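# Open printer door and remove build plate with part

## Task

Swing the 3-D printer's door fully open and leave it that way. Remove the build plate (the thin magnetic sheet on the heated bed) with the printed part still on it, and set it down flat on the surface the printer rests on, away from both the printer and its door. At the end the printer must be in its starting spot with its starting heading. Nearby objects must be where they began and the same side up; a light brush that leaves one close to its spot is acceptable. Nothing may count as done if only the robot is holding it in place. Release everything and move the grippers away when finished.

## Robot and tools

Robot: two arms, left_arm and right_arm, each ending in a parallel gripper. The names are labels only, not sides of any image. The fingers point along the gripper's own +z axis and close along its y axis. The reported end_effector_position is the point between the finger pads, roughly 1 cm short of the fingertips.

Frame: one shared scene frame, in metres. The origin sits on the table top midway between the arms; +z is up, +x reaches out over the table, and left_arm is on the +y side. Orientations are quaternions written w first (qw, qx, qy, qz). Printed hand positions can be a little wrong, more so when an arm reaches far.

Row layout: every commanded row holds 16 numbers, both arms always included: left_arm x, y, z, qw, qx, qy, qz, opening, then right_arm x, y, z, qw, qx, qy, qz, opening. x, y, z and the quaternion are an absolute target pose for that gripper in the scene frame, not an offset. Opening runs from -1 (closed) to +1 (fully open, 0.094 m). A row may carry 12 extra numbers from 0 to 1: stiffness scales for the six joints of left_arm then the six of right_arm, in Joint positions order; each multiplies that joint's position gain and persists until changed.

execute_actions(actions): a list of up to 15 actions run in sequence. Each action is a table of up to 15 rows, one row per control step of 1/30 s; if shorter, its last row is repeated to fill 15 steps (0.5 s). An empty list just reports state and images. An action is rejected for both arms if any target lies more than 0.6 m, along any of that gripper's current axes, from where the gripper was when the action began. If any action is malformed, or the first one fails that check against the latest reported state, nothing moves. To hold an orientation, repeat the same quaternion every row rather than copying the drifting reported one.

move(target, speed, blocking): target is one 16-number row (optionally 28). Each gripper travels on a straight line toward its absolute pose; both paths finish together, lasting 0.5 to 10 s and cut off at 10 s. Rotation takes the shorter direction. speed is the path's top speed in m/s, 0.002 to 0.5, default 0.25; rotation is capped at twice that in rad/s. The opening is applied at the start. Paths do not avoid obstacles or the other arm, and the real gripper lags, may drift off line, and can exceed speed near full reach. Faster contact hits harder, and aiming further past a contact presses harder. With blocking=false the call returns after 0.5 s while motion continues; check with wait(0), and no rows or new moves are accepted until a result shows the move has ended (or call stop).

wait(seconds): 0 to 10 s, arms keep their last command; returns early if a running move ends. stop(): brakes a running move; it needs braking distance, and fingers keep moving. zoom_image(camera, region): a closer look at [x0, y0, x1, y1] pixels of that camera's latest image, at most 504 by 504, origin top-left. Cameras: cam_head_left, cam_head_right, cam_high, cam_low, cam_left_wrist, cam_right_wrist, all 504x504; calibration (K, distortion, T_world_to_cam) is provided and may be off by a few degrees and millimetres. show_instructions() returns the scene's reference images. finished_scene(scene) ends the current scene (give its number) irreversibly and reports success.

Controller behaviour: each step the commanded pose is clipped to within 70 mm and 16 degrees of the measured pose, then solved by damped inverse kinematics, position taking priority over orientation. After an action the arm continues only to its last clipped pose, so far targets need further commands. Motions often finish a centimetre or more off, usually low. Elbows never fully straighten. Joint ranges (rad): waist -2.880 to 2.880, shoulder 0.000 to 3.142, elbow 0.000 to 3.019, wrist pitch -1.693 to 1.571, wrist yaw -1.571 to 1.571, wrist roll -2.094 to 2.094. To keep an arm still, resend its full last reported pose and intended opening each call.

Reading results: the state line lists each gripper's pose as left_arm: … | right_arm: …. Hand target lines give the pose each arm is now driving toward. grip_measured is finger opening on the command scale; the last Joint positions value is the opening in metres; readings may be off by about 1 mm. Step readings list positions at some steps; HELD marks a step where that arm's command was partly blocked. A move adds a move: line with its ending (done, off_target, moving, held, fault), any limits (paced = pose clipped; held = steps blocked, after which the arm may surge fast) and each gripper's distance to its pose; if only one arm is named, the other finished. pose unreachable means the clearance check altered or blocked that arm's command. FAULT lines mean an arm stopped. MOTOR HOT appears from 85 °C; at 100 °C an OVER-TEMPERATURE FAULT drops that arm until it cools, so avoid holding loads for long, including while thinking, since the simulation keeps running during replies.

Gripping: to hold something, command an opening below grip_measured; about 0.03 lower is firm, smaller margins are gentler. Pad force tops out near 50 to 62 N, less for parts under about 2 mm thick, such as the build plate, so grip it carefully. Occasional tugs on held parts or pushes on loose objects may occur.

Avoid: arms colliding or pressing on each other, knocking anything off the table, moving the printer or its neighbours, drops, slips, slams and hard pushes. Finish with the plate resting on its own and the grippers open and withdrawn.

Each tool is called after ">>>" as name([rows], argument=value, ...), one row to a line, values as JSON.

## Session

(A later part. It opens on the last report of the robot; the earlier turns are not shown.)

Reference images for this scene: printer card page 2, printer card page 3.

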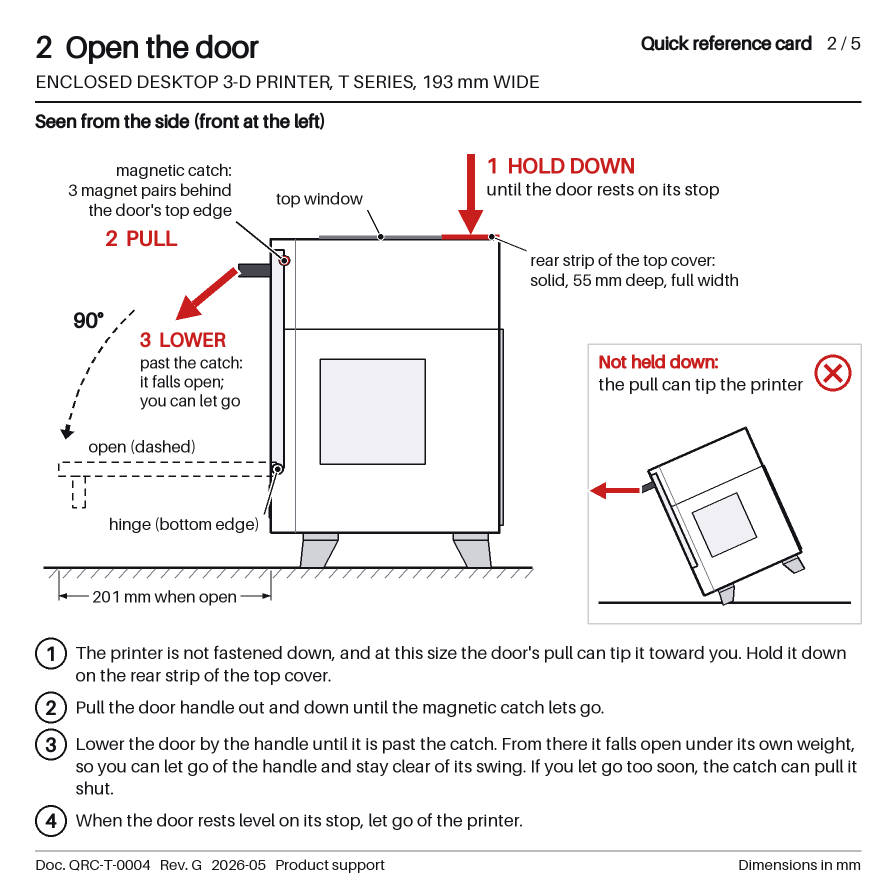

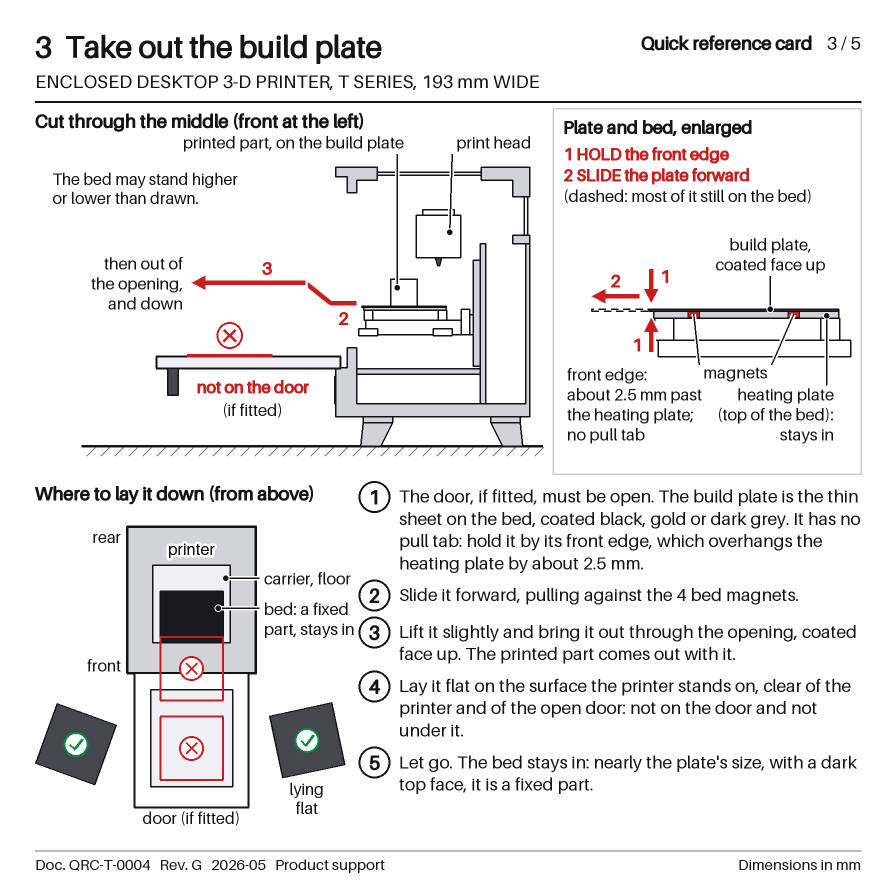

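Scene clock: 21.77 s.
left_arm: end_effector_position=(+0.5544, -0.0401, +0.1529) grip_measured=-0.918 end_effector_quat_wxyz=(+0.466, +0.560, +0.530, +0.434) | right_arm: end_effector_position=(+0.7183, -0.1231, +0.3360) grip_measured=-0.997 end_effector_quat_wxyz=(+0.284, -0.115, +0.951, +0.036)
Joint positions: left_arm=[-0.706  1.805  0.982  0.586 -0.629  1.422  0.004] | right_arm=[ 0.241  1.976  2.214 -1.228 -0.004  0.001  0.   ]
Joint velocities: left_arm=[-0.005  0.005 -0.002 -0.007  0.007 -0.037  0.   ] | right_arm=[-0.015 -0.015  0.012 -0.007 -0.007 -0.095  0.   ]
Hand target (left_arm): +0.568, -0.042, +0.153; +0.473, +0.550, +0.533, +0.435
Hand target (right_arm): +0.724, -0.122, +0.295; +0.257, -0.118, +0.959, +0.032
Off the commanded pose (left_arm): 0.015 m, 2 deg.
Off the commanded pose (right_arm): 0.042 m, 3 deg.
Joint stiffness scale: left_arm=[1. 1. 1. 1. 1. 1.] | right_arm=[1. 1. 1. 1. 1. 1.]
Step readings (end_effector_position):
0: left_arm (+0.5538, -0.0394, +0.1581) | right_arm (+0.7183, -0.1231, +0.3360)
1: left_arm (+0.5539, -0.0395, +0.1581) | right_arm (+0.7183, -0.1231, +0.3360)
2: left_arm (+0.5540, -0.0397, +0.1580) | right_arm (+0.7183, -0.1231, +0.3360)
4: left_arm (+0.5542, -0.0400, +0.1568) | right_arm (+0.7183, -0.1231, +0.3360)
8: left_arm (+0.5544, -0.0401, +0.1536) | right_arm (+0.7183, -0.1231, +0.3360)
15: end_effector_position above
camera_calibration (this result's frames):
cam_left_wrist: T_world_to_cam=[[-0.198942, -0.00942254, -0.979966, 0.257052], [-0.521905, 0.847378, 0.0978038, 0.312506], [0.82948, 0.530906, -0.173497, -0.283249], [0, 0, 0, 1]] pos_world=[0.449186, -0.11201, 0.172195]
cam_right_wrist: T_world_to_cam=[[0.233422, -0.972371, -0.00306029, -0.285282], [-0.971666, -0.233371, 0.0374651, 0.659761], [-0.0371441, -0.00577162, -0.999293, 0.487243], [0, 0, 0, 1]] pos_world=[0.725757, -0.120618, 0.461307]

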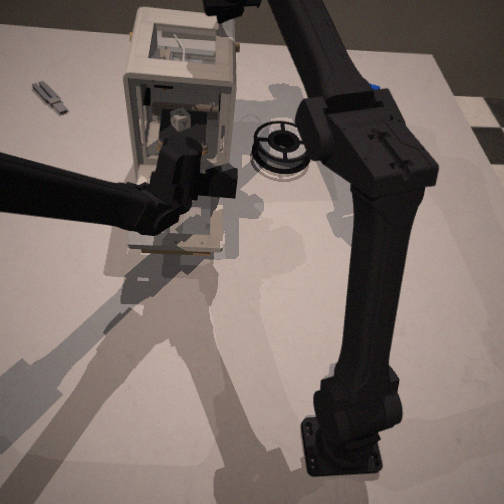

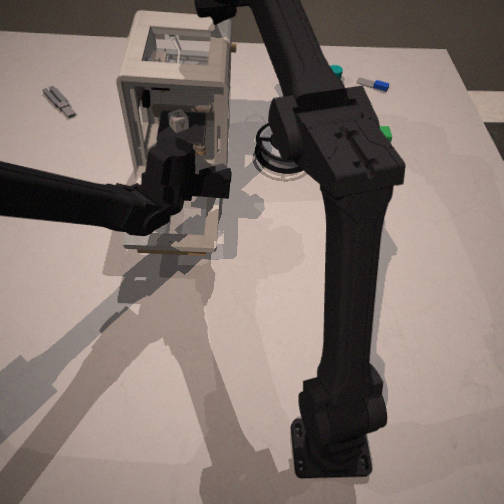

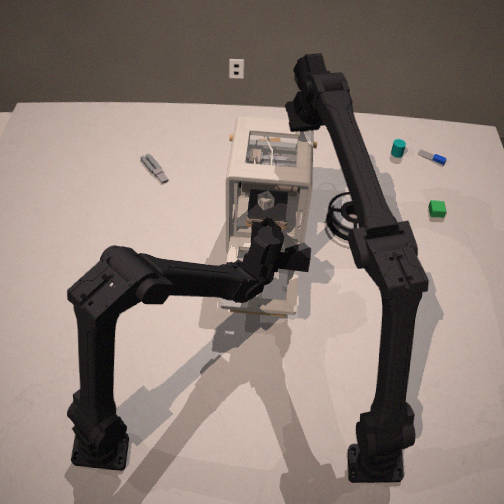

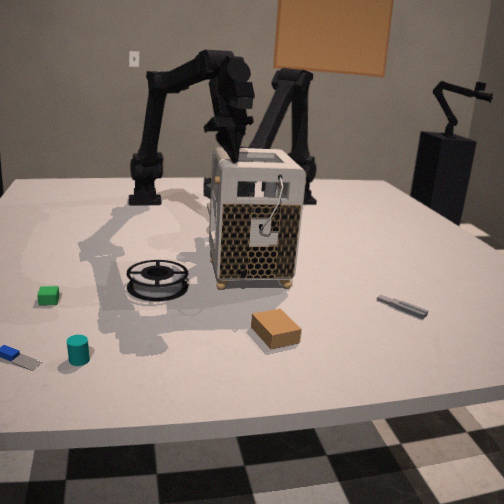

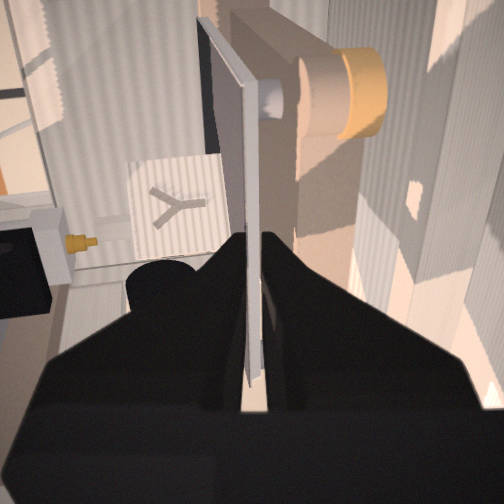

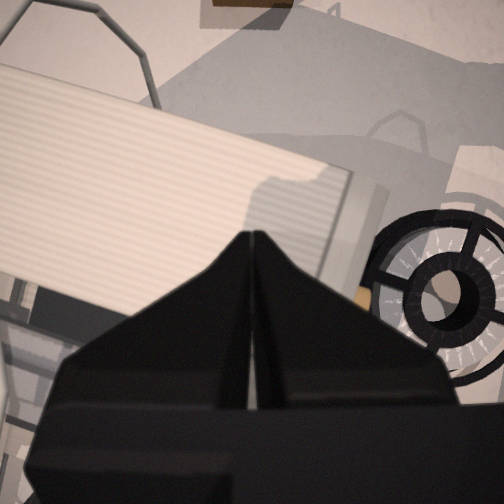

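>>> execute_actions([
  [[0.572,-0.043,0.1535,0.473,0.549,0.533,0.435,-0.92,0.725,-0.122,0.295,0.257,-0.118,0.959,0.032,-1]],
])

>>> zoom_image(camera="cam_left_wrist", region=[170,140,330,300])

Scene clock: 22.37 s.
left_arm: end_effector_position=(+0.5575, -0.0395, +0.1547) grip_measured=-0.918 end_effector_quat_wxyz=(+0.467, +0.558, +0.531, +0.434) | right_arm: end_effector_position=(+0.7183, -0.1231, +0.3360) grip_measured=-0.997 end_effector_quat_wxyz=(+0.284, -0.115, +0.951, +0.036)
Joint positions: left_arm=[-0.701  1.807  0.988  0.586 -0.626  1.422  0.004] | right_arm=[ 0.241  1.976  2.214 -1.228 -0.004  0.001  0.   ]
Joint velocities: left_arm=[-0.015 -0.015  0.002  0.007 -0.007  0.022  0.001] | right_arm=[-0.005 -0.005 -0.012 -0.002 -0.007  0.037  0.001]
Hand target (left_arm): +0.571, -0.042, +0.153; +0.473, +0.549, +0.534, +0.435
Hand target (right_arm): +0.724, -0.122, +0.295; +0.257, -0.118, +0.959, +0.032
Off the commanded pose (left_arm): 0.015 m, 1 deg.
Off the commanded pose (right_arm): 0.042 m, 3 deg.
Joint stiffness scale: left_arm=[1. 1. 1. 1. 1. 1.] | right_arm=[1. 1. 1. 1. 1. 1.]
Step readings (end_effector_position):
0: left_arm (+0.5544, -0.0401, +0.1529) | right_arm (+0.7183, -0.1231, +0.3360)
1: left_arm (+0.5546, -0.0402, +0.1530) | right_arm (+0.7183, -0.1231, +0.3360)
2: left_arm (+0.5549, -0.0404, +0.1531) | right_arm (+0.7183, -0.1231, +0.3360)
4: left_arm (+0.5560, -0.0405, +0.1537) | right_arm (+0.7183, -0.1231, +0.3360)
8: left_arm (+0.5574, -0.0398, +0.1547) | right_arm (+0.7183, -0.1231, +0.3360)
15: end_effector_position above
camera_calibration (this result's frames):
cam_left_wrist: T_world_to_cam=[[-0.196012, -0.0131663, -0.980513, 0.25772], [-0.523238, 0.847072, 0.0932248, 0.314956], [0.829338, 0.531315, -0.172925, -0.285855], [0, 0, 0, 1]] pos_world=[0.452383, -0.111519, 0.173905]
cam_right_wrist: T_world_to_cam=[[0.233422, -0.972371, -0.00306029, -0.285282], [-0.971666, -0.233371, 0.0374651, 0.659761], [-0.0371441, -0.00577162, -0.999293, 0.487243], [0, 0, 0, 1]] pos_world=[0.725757, -0.120618, 0.461307]

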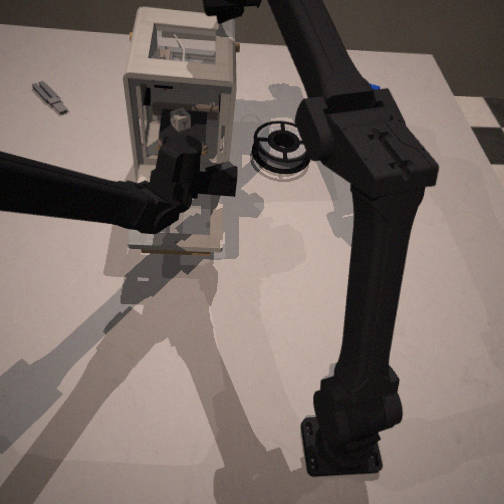

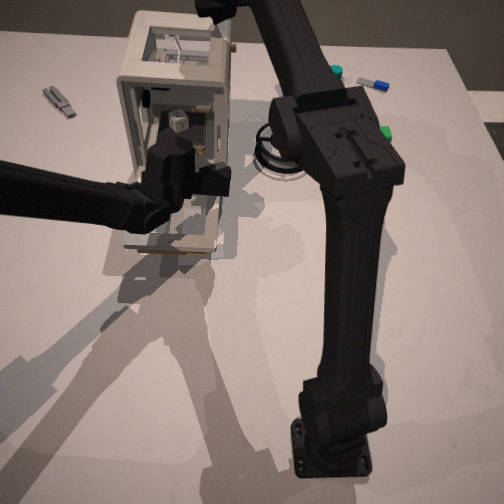

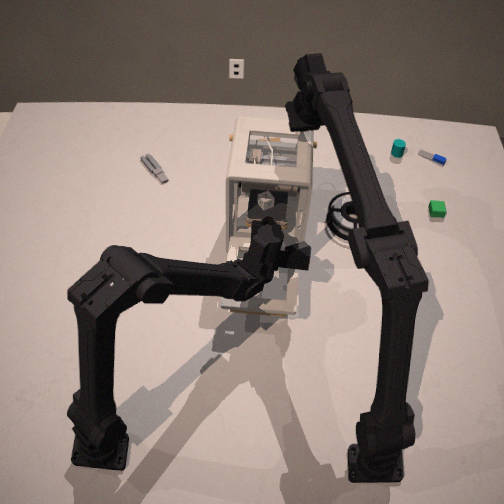

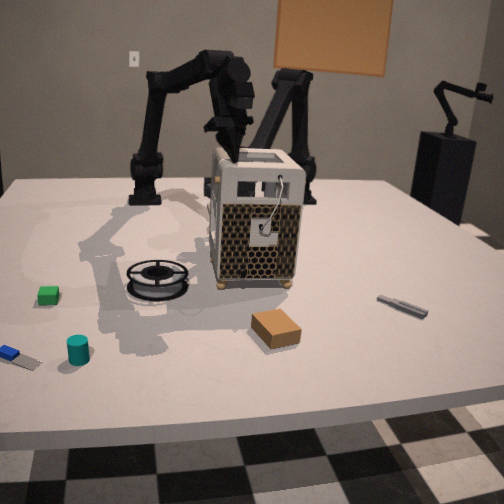

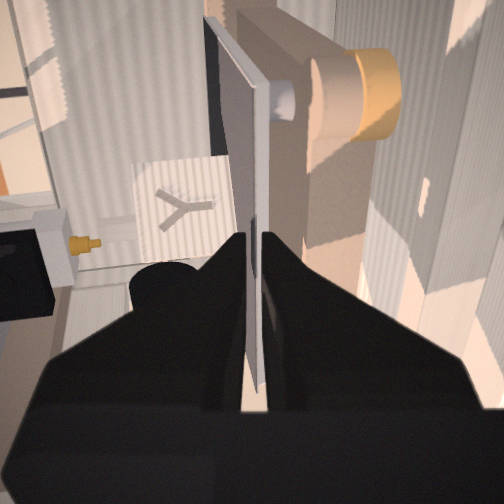

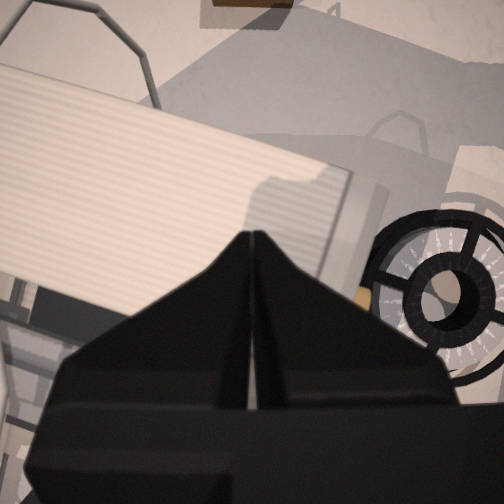

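Region (170, 140, 330, 300) of cam_left_wrist's 504x504 image, scaled by 3.150, with more detail than that image has.

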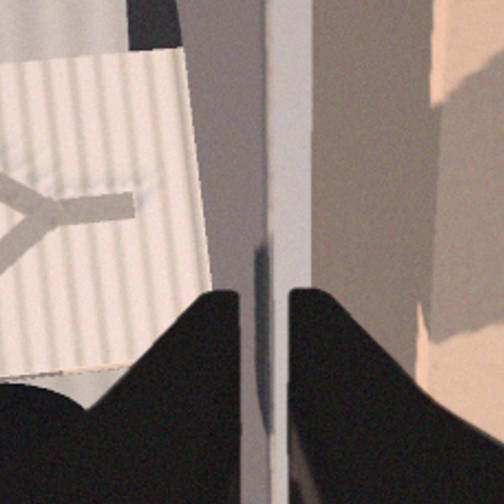

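>>> execute_actions([
  [[0.575,-0.043,0.1525,0.473,0.549,0.533,0.435,-0.92,0.725,-0.122,0.295,0.257,-0.118,0.959,0.032,-1]],
])

>>> zoom_image(camera="cam_left_wrist", region=[170,140,330,300])

Scene clock: 23.00 s.
left_arm: end_effector_position=(+0.5596, -0.0407, +0.1541) grip_measured=-0.918 end_effector_quat_wxyz=(+0.468, +0.559, +0.530, +0.433) | right_arm: end_effector_position=(+0.7183, -0.1231, +0.3360) grip_measured=-0.997 end_effector_quat_wxyz=(+0.284, -0.115, +0.951, +0.036)
Joint positions: left_arm=[-0.7    1.812  0.994  0.586 -0.622  1.422  0.004] | right_arm=[ 0.241  1.976  2.214 -1.228 -0.004  0.001  0.   ]
Joint velocities: left_arm=[-0.005  0.005  0.027 -0.007  0.007  0.037  0.   ] | right_arm=[ 0.005 -0.024 -0.002 -0.007  0.007 -0.051 -0.001]
Hand target (left_arm): +0.574, -0.043, +0.153; +0.474, +0.550, +0.533, +0.435
Hand target (right_arm): +0.724, -0.122, +0.295; +0.257, -0.118, +0.959, +0.032
Off the commanded pose (left_arm): 0.016 m, 1 deg.
Off the commanded pose (right_arm): 0.042 m, 3 deg.
Joint stiffness scale: left_arm=[1. 1. 1. 1. 1. 1.] | right_arm=[1. 1. 1. 1. 1. 1.]
Step readings (end_effector_position):
0: left_arm (+0.5575, -0.0395, +0.1547) | right_arm (+0.7183, -0.1231, +0.3360)
1: left_arm (+0.5576, -0.0399, +0.1546) | right_arm (+0.7183, -0.1231, +0.3360)
2: left_arm (+0.5581, -0.0402, +0.1545) | right_arm (+0.7183, -0.1231, +0.3360)
4: left_arm (+0.5592, -0.0406, +0.1543) | right_arm (+0.7183, -0.1231, +0.3360)
8: left_arm (+0.5596, -0.0407, +0.1541) | right_arm (+0.7183, -0.1231, +0.3360)
15: end_effector_position above
camera_calibration (this result's frames):
cam_left_wrist: T_world_to_cam=[[-0.196024, -0.0138772, -0.980501, 0.25754], [-0.521386, 0.848322, 0.0922302, 0.316259], [0.8305, 0.529299, -0.173527, -0.287704], [0, 0, 0, 1]] pos_world=[0.454315, -0.112433, 0.173425]
cam_right_wrist: T_world_to_cam=[[0.233422, -0.972371, -0.00306029, -0.285282], [-0.971666, -0.233371, 0.0374651, 0.659761], [-0.0371441, -0.00577162, -0.999293, 0.487243], [0, 0, 0, 1]] pos_world=[0.725757, -0.120618, 0.461307]

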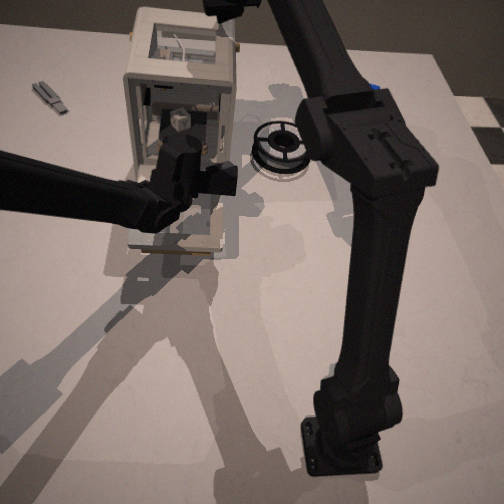

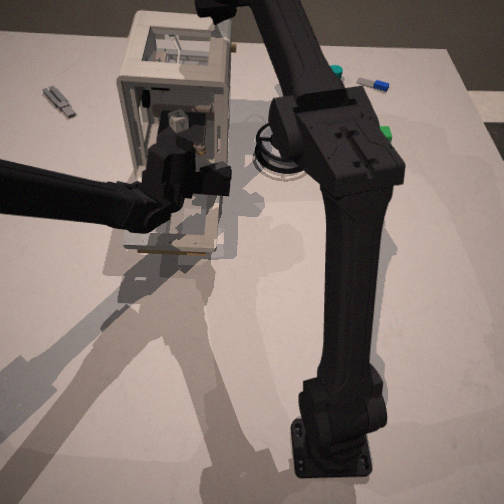

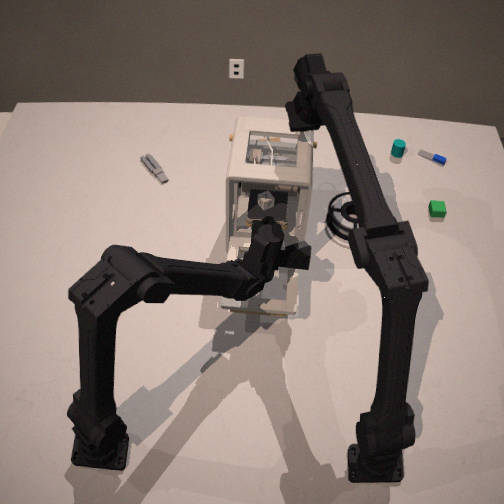

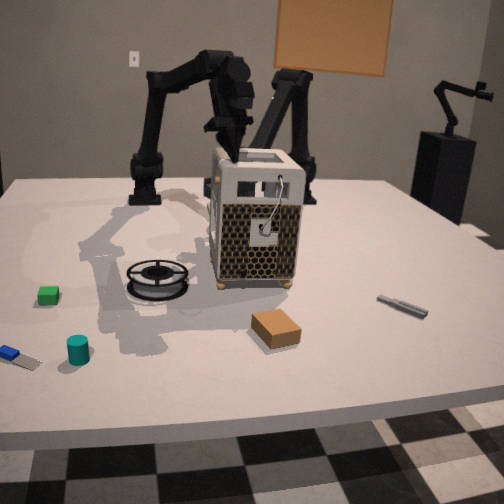

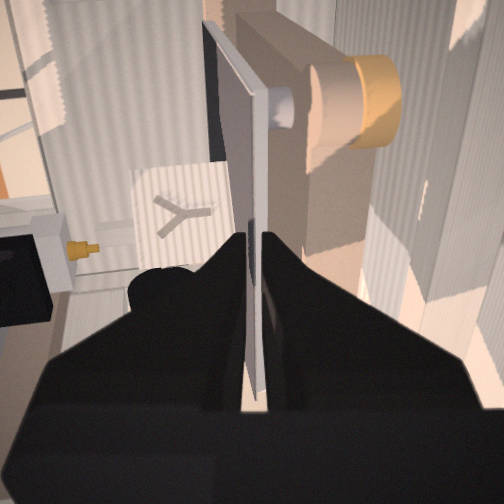

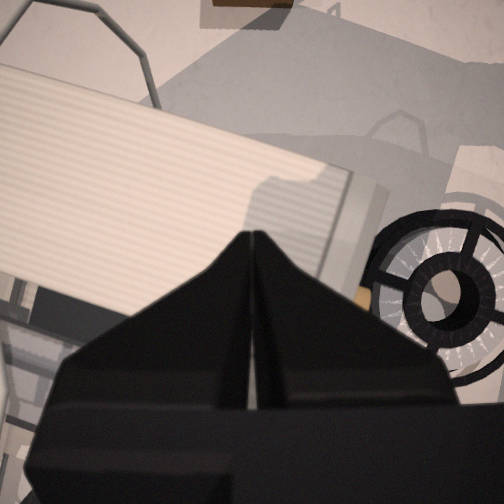

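Region (170, 140, 330, 300) of cam_left_wrist's 504x504 image, scaled by 3.150, with more detail than that image has.

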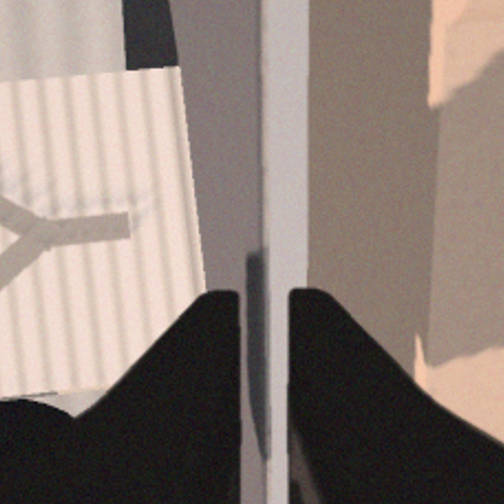

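>>> execute_actions([
  [[0.578,-0.043,0.152,0.473,0.549,0.533,0.435,-0.92,0.725,-0.122,0.295,0.257,-0.118,0.959,0.032,-1]],
  [[0.581,-0.043,0.1514,0.473,0.549,0.533,0.435,-0.92,0.725,-0.122,0.295,0.257,-0.118,0.959,0.032,-1]],
])

>>> zoom_image(camera="cam_left_wrist", region=[170,140,330,300])

Scene clock: 24.10 s.
left_arm: end_effector_position=(+0.5600, -0.0409, +0.1540) grip_measured=-0.918 end_effector_quat_wxyz=(+0.468, +0.559, +0.530, +0.433) | right_arm: end_effector_position=(+0.7183, -0.1231, +0.3360) grip_measured=-0.997 end_effector_quat_wxyz=(+0.284, -0.115, +0.951, +0.036)
Joint positions: left_arm=[-0.699  1.813  0.995  0.586 -0.621  1.422  0.004] | right_arm=[ 0.241  1.976  2.214 -1.228 -0.004  0.001  0.   ]
Joint velocities: left_arm=[-0.005  0.005  0.002 -0.012 -0.022  0.066 -0.001] | right_arm=[-0.005 -0.024  0.002 -0.017 -0.037  0.022 -0.   ]
Hand target (left_arm): +0.580, -0.042, +0.151; +0.473, +0.550, +0.533, +0.435
Hand target (right_arm): +0.724, -0.122, +0.295; +0.257, -0.118, +0.959, +0.032
Off the commanded pose (left_arm): 0.021 m, 1 deg.
Off the commanded pose (right_arm): 0.042 m, 3 deg.
Joint stiffness scale: left_arm=[1. 1. 1. 1. 1. 1.] | right_arm=[1. 1. 1. 1. 1. 1.]
Step readings (end_effector_position; steps 1 to 15: 1st action; 16 to 30: 2nd action):
0: left_arm (+0.5596, -0.0407, +0.1541) | right_arm (+0.7183, -0.1231, +0.3360)
1: left_arm (+0.5596, -0.0408, +0.1539) | right_arm (+0.7183, -0.1231, +0.3360)
2: left_arm (+0.5598, -0.0406, +0.1539) | right_arm (+0.7183, -0.1231, +0.3360)
4: left_arm (+0.5599, -0.0407, +0.1540) | right_arm (+0.7183, -0.1231, +0.3360)
8: left_arm (+0.5599, -0.0407, +0.1540) | right_arm (+0.7183, -0.1231, +0.3360)
15: left_arm (+0.5599, -0.0407, +0.1540) | right_arm (+0.7183, -0.1231, +0.3360)
16: left_arm (+0.5599, -0.0408, +0.1538) | right_arm (+0.7183, -0.1231, +0.3360)
17: left_arm (+0.5600, -0.0409, +0.1540) | right_arm (+0.7183, -0.1231, +0.3360)
19: left_arm (+0.5600, -0.0409, +0.1540) | right_arm (+0.7183, -0.1231, +0.3360)
23: left_arm (+0.5600, -0.0409, +0.1540) | right_arm (+0.7183, -0.1231, +0.3360)
30: end_effector_position above
camera_calibration (this result's frames):
cam_left_wrist: T_world_to_cam=[[-0.1962, -0.0139307, -0.980465, 0.257548], [-0.520749, 0.848722, 0.0921477, 0.31624], [0.830859, 0.528656, -0.173773, -0.288101], [0, 0, 0, 1]] pos_world=[0.454584, -0.112506, 0.173311]
cam_right_wrist: T_world_to_cam=[[0.233422, -0.972371, -0.00306029, -0.285282], [-0.971666, -0.233371, 0.0374651, 0.659761], [-0.0371441, -0.00577162, -0.999293, 0.487243], [0, 0, 0, 1]] pos_world=[0.725757, -0.120618, 0.461307]

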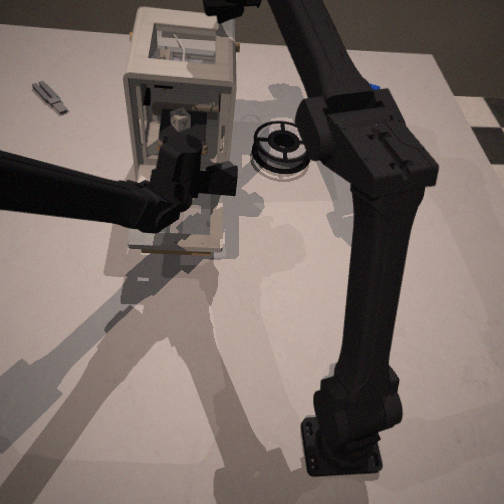

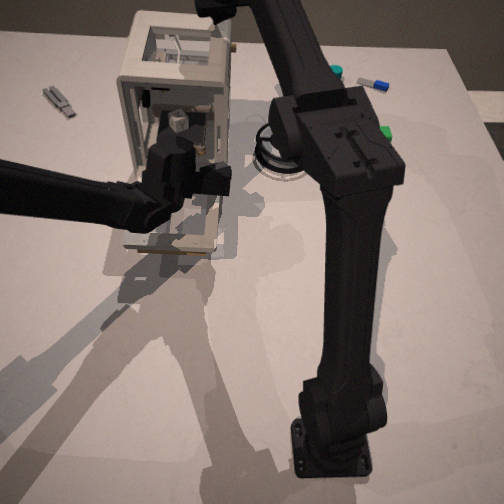

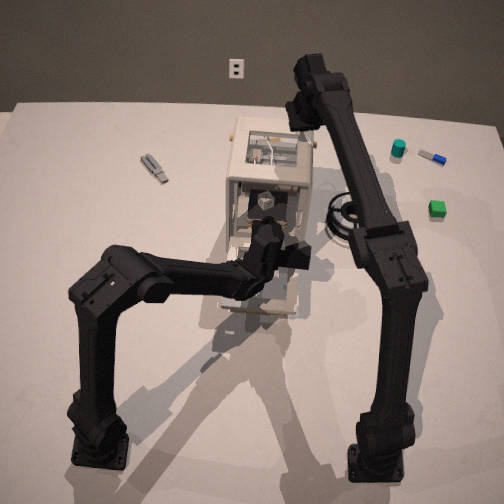

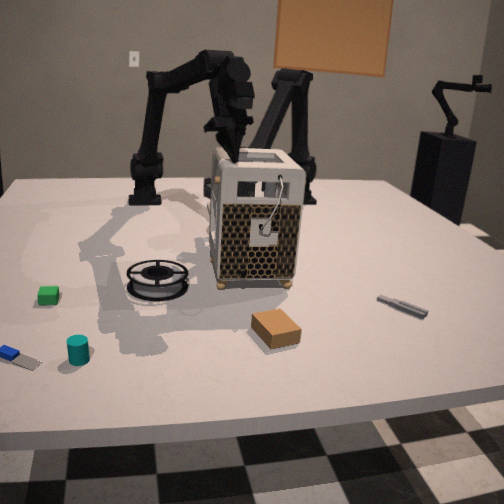

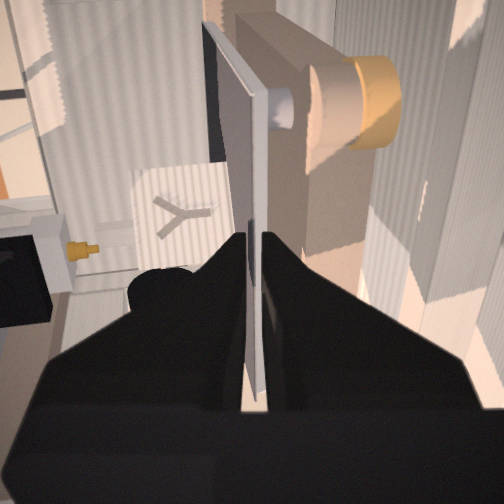

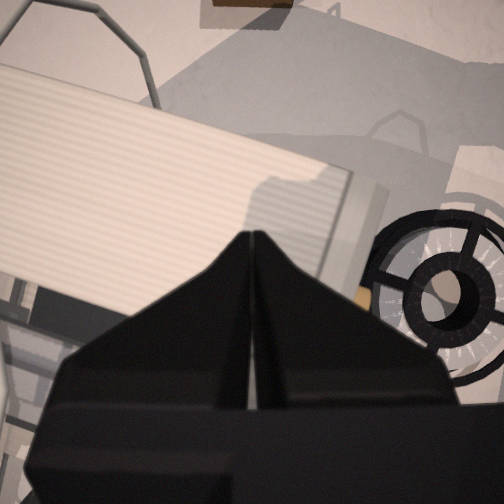

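Region (170, 140, 330, 300) of cam_left_wrist's 504x504 image, scaled by 3.150, with more detail than that image has.

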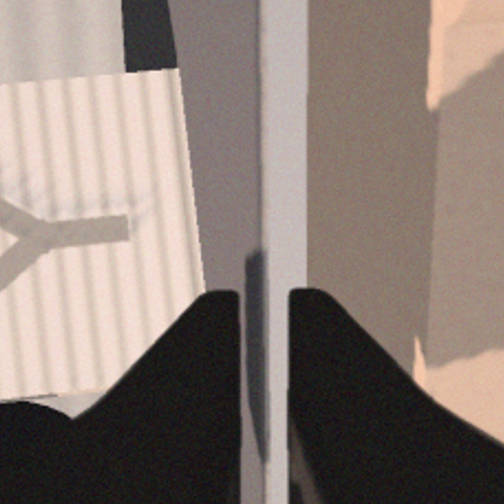

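Contact. Close and lift.

>>> execute_actions([
  [[0.579,-0.043,0.152,0.473,0.549,0.533,0.435,-1,0.725,-0.122,0.29,0.257,-0.118,0.959,0.032,-1]],
  [[0.576,-0.043,0.160,0.473,0.549,0.533,0.435,-1,0.725,-0.122,0.29,0.257,-0.118,0.959,0.032,-1]],
  [[0.573,-0.043,0.168,0.473,0.549,0.533,0.435,-1,0.725,-0.122,0.29,0.257,-0.118,0.959,0.032,-1]],
  [[0.571,-0.043,0.176,0.473,0.549,0.533,0.435,-1,0.725,-0.122,0.29,0.257,-0.118,0.959,0.032,-1]],
])

Scene clock: 26.27 s.
left_arm: end_effector_position=(+0.5596, -0.0407, +0.1541) grip_measured=-0.993 end_effector_quat_wxyz=(+0.462, +0.564, +0.531, +0.432) | right_arm: end_effector_position=(+0.7182, -0.1232, +0.3359) grip_measured=-0.997 end_effector_quat_wxyz=(+0.288, -0.115, +0.950, +0.037)
Joint positions: left_arm=[-0.699  1.806  0.998  0.56  -0.62   1.422  0.   ] | right_arm=[ 0.241  1.968  2.197 -1.21  -0.004  0.001  0.   ]
Joint velocities: left_arm=[-0.005 -0.015  0.012 -0.002  0.081  0.037  0.   ] | right_arm=[-0.005 -0.005 -0.007 -0.017  0.022  0.037 -0.   ]
Hand target (left_arm): +0.570, -0.042, +0.176; +0.473, +0.550, +0.533, +0.435
Hand target (right_arm): +0.724, -0.122, +0.290; +0.257, -0.118, +0.959, +0.032
Off the commanded pose (left_arm): 0.025 m, 2 deg.
Off the commanded pose (right_arm): 0.046 m, 4 deg.
Joint stiffness scale: left_arm=[1. 1. 1. 1. 1. 1.] | right_arm=[1. 1. 1. 1. 1. 1.]
Step readings (end_effector_position; steps 1 to 15: 1st action; 16 to 30: 2nd action; 31 to 45: 3rd action; 46 to 60: 4th action):
0: left_arm (+0.5600, -0.0409, +0.1540) | right_arm (+0.7183, -0.1231, +0.3360)
1: left_arm (+0.5599, -0.0409, +0.1540) | right_arm (+0.7184, -0.1231, +0.3357)
2: left_arm (+0.5600, -0.0409, +0.1540) | right_arm (+0.7181, -0.1232, +0.3362)
4: left_arm (+0.5600, -0.0409, +0.1541) | right_arm (+0.7183, -0.1231, +0.3359)
8: left_arm (+0.5600, -0.0409, +0.1541) | right_arm (+0.7182, -0.1232, +0.3360)
15: left_arm (+0.5600, -0.0409, +0.1541) | right_arm (+0.7182, -0.1232, +0.3359)
16: left_arm (+0.5600, -0.0409, +0.1541) | right_arm (+0.7182, -0.1232, +0.3359)
17: left_arm (+0.5600, -0.0409, +0.1541) | right_arm (+0.7182, -0.1232, +0.3359)
19: left_arm (+0.5600, -0.0409, +0.1541) | right_arm (+0.7182, -0.1232, +0.3359)
23: left_arm (+0.5600, -0.0409, +0.1541) | right_arm (+0.7182, -0.1232, +0.3359)
30: left_arm (+0.5600, -0.0409, +0.1541) | right_arm (+0.7182, -0.1232, +0.3359)
31: left_arm (+0.5600, -0.0408, +0.1541) | right_arm (+0.7182, -0.1232, +0.3359)
32: left_arm (+0.5599, -0.0407, +0.1538) | right_arm (+0.7182, -0.1232, +0.3359)
34: left_arm (+0.5598, -0.0406, +0.1539) | right_arm (+0.7182, -0.1232, +0.3359)
38: left_arm (+0.5598, -0.0406, +0.1539) | right_arm (+0.7182, -0.1232, +0.3359)
45: left_arm (+0.5598, -0.0406, +0.1539) | right_arm (+0.7182, -0.1232, +0.3359)
46: left_arm (+0.5598, -0.0406, +0.1542) | right_arm (+0.7182, -0.1232, +0.3359)
47: left_arm (+0.5596, -0.0407, +0.1543) | right_arm (+0.7182, -0.1232, +0.3359)
49: left_arm (+0.5596, -0.0407, +0.1541) | right_arm (+0.7182, -0.1232, +0.3359)
53: left_arm (+0.5597, -0.0407, +0.1542) | right_arm (+0.7182, -0.1232, +0.3359)
60: end_effector_position above
camera_calibration (this result's frames):
cam_left_wrist: T_world_to_cam=[[-0.208839, -0.00334445, -0.977944, 0.264724], [-0.519144, 0.847841, 0.107963, 0.312544], [0.82878, 0.530241, -0.178799, -0.285925], [0, 0, 0, 1]] pos_world=[0.454509, -0.112493, 0.174019]
cam_right_wrist: T_world_to_cam=[[0.23345, -0.972364, -0.00311117, -0.285284], [-0.971958, -0.233443, 0.0283148, 0.662957], [-0.0282586, -0.00358616, -0.999594, 0.481118], [0, 0, 0, 1]] pos_world=[0.724561, -0.120912, 0.461264]

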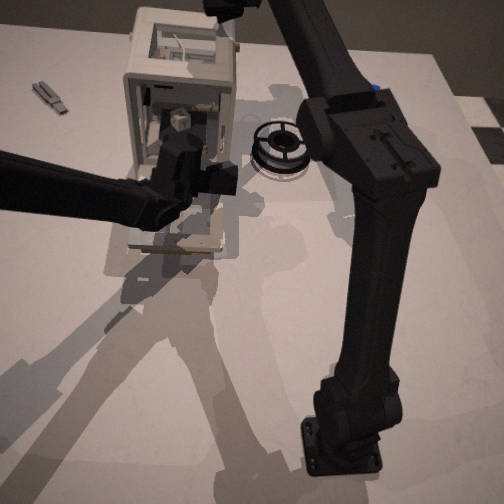

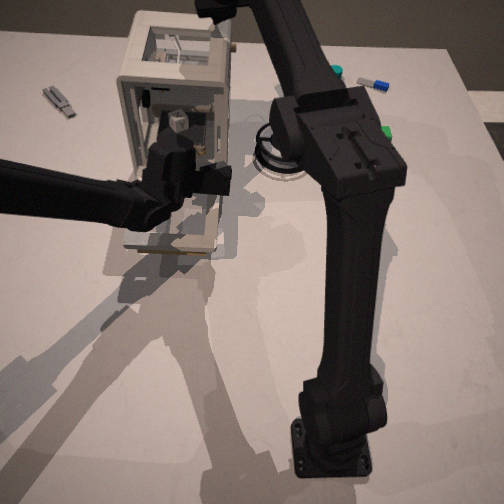

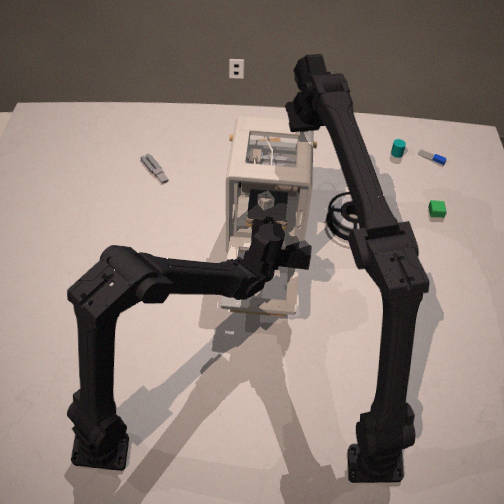

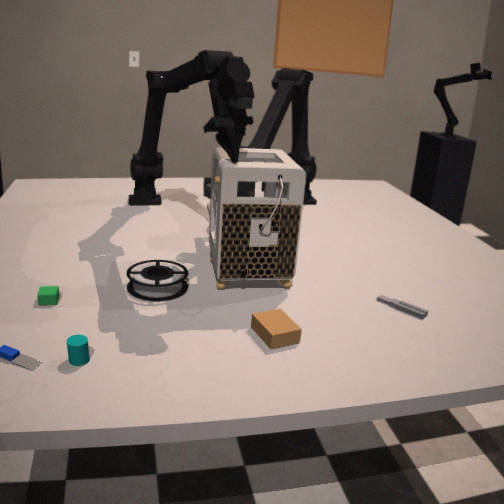

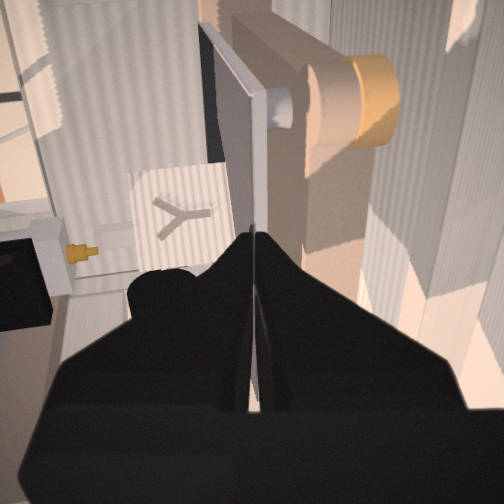

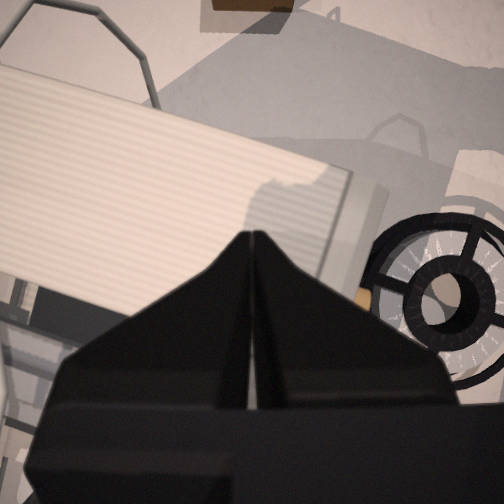

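>>> execute_actions([
  [[0.569,-0.043,0.181,0.483,0.541,0.525,0.444,-1,0.725,-0.122,0.29,0.257,-0.118,0.959,0.032,-1]],
  [[0.567,-0.043,0.186,0.483,0.541,0.525,0.444,-1,0.725,-0.122,0.29,0.257,-0.118,0.959,0.032,-1]],
])

Scene clock: 27.37 s.
left_arm: end_effector_position=(+0.5599, -0.0408, +0.1555) grip_measured=-0.994 end_effector_quat_wxyz=(+0.463, +0.564, +0.529, +0.434) | right_arm: end_effector_position=(+0.7182, -0.1232, +0.3359) grip_measured=-0.997 end_effector_quat_wxyz=(+0.288, -0.115, +0.950, +0.037)
Joint positions: left_arm=[-0.699  1.806  0.998  0.566 -0.621  1.428  0.   ] | right_arm=[ 0.241  1.968  2.197 -1.21  -0.004  0.001  0.   ]
Joint velocities: left_arm=[-0.015  0.005  0.002 -0.007  0.007 -0.022 -0.   ] | right_arm=[ 0.005 -0.005 -0.002  0.007  0.007 -0.095  0.   ]
Hand target (left_arm): +0.566, -0.043, +0.186; +0.483, +0.541, +0.526, +0.444
Hand target (right_arm): +0.724, -0.122, +0.291; +0.257, -0.118, +0.959, +0.032
Off the commanded pose (left_arm): 0.031 m, 4 deg.
Off the commanded pose (right_arm): 0.046 m, 4 deg.
Joint stiffness scale: left_arm=[1. 1. 1. 1. 1. 1.] | right_arm=[1. 1. 1. 1. 1. 1.]
Step readings (end_effector_position; steps 1 to 15: 1st action; 16 to 30: 2nd action):
0: left_arm (+0.5596, -0.0407, +0.1541) | right_arm (+0.7182, -0.1232, +0.3359)
1: left_arm (+0.5598, -0.0407, +0.1548) | right_arm (+0.7182, -0.1232, +0.3359)
2: left_arm (+0.5599, -0.0408, +0.1555) | right_arm (+0.7182, -0.1232, +0.3359)
4: left_arm (+0.5599, -0.0408, +0.1555) | right_arm (+0.7182, -0.1232, +0.3359)
8: left_arm (+0.5599, -0.0408, +0.1555) | right_arm (+0.7182, -0.1232, +0.3359)
15: left_arm (+0.5599, -0.0408, +0.1555) | right_arm (+0.7182, -0.1232, +0.3359)
16: left_arm (+0.5599, -0.0408, +0.1555) | right_arm (+0.7182, -0.1232, +0.3359)
17: left_arm (+0.5599, -0.0408, +0.1555) | right_arm (+0.7182, -0.1232, +0.3359)
19: left_arm (+0.5599, -0.0408, +0.1555) | right_arm (+0.7182, -0.1232, +0.3359)
23: left_arm (+0.5599, -0.0408, +0.1555) | right_arm (+0.7182, -0.1232, +0.3359)
30: end_effector_position above
camera_calibration (this result's frames):
cam_left_wrist: T_world_to_cam=[[-0.203184, -0.00121113, -0.97914, 0.2633], [-0.519307, 0.847899, 0.106714, 0.31291], [0.830082, 0.530157, -0.172908, -0.287499], [0, 0, 0, 1]] pos_world=[0.454642, -0.112578, 0.174705]
cam_right_wrist: T_world_to_cam=[[0.23345, -0.972364, -0.00311117, -0.285284], [-0.971958, -0.233443, 0.0283148, 0.662957], [-0.0282586, -0.00358616, -0.999594, 0.481118], [0, 0, 0, 1]] pos_world=[0.724561, -0.120912, 0.461264]

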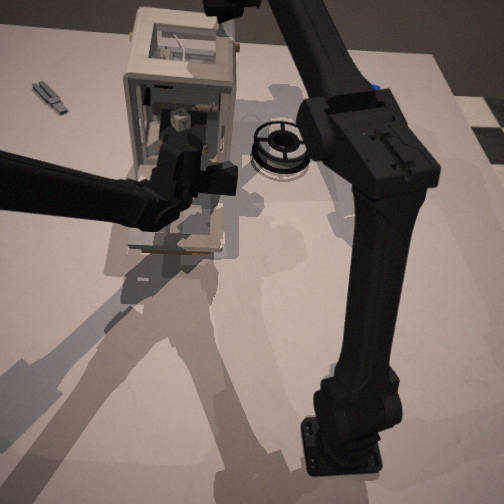

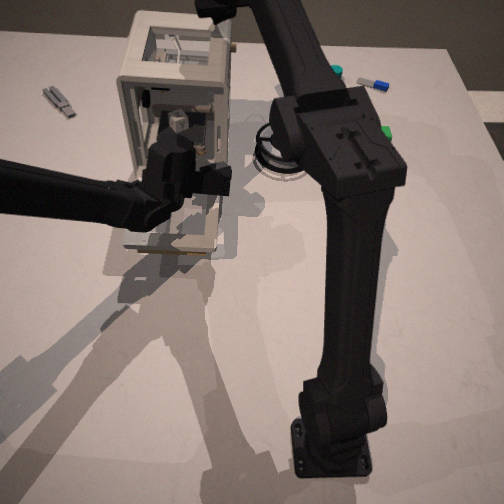

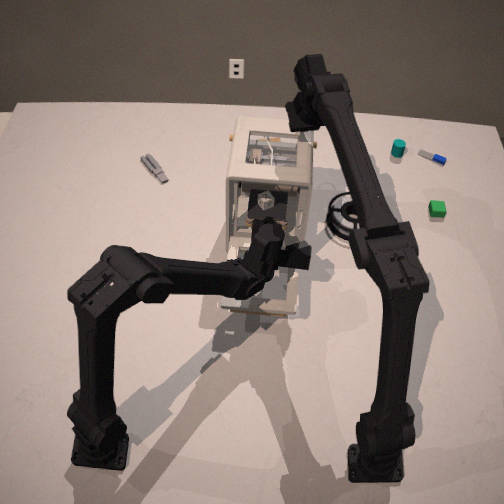

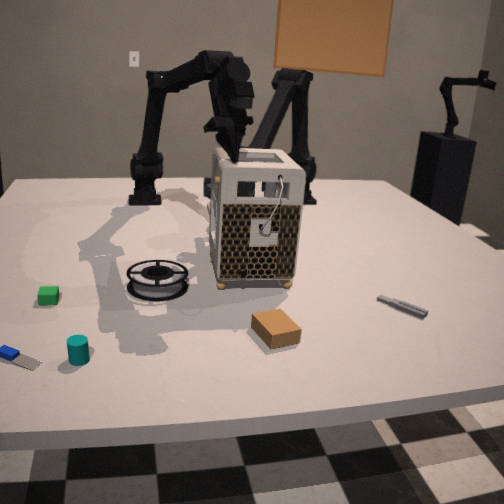

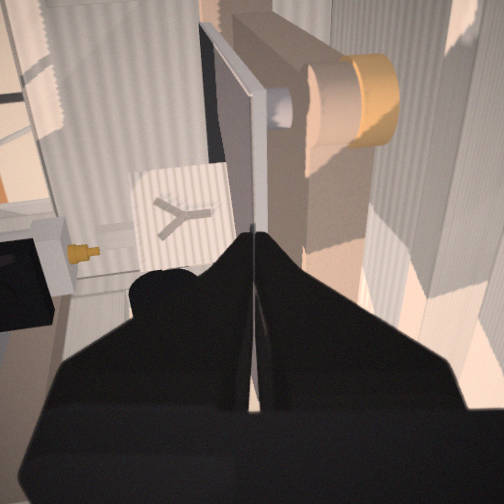

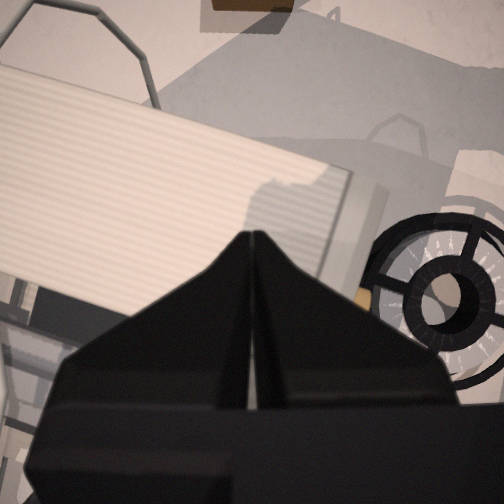

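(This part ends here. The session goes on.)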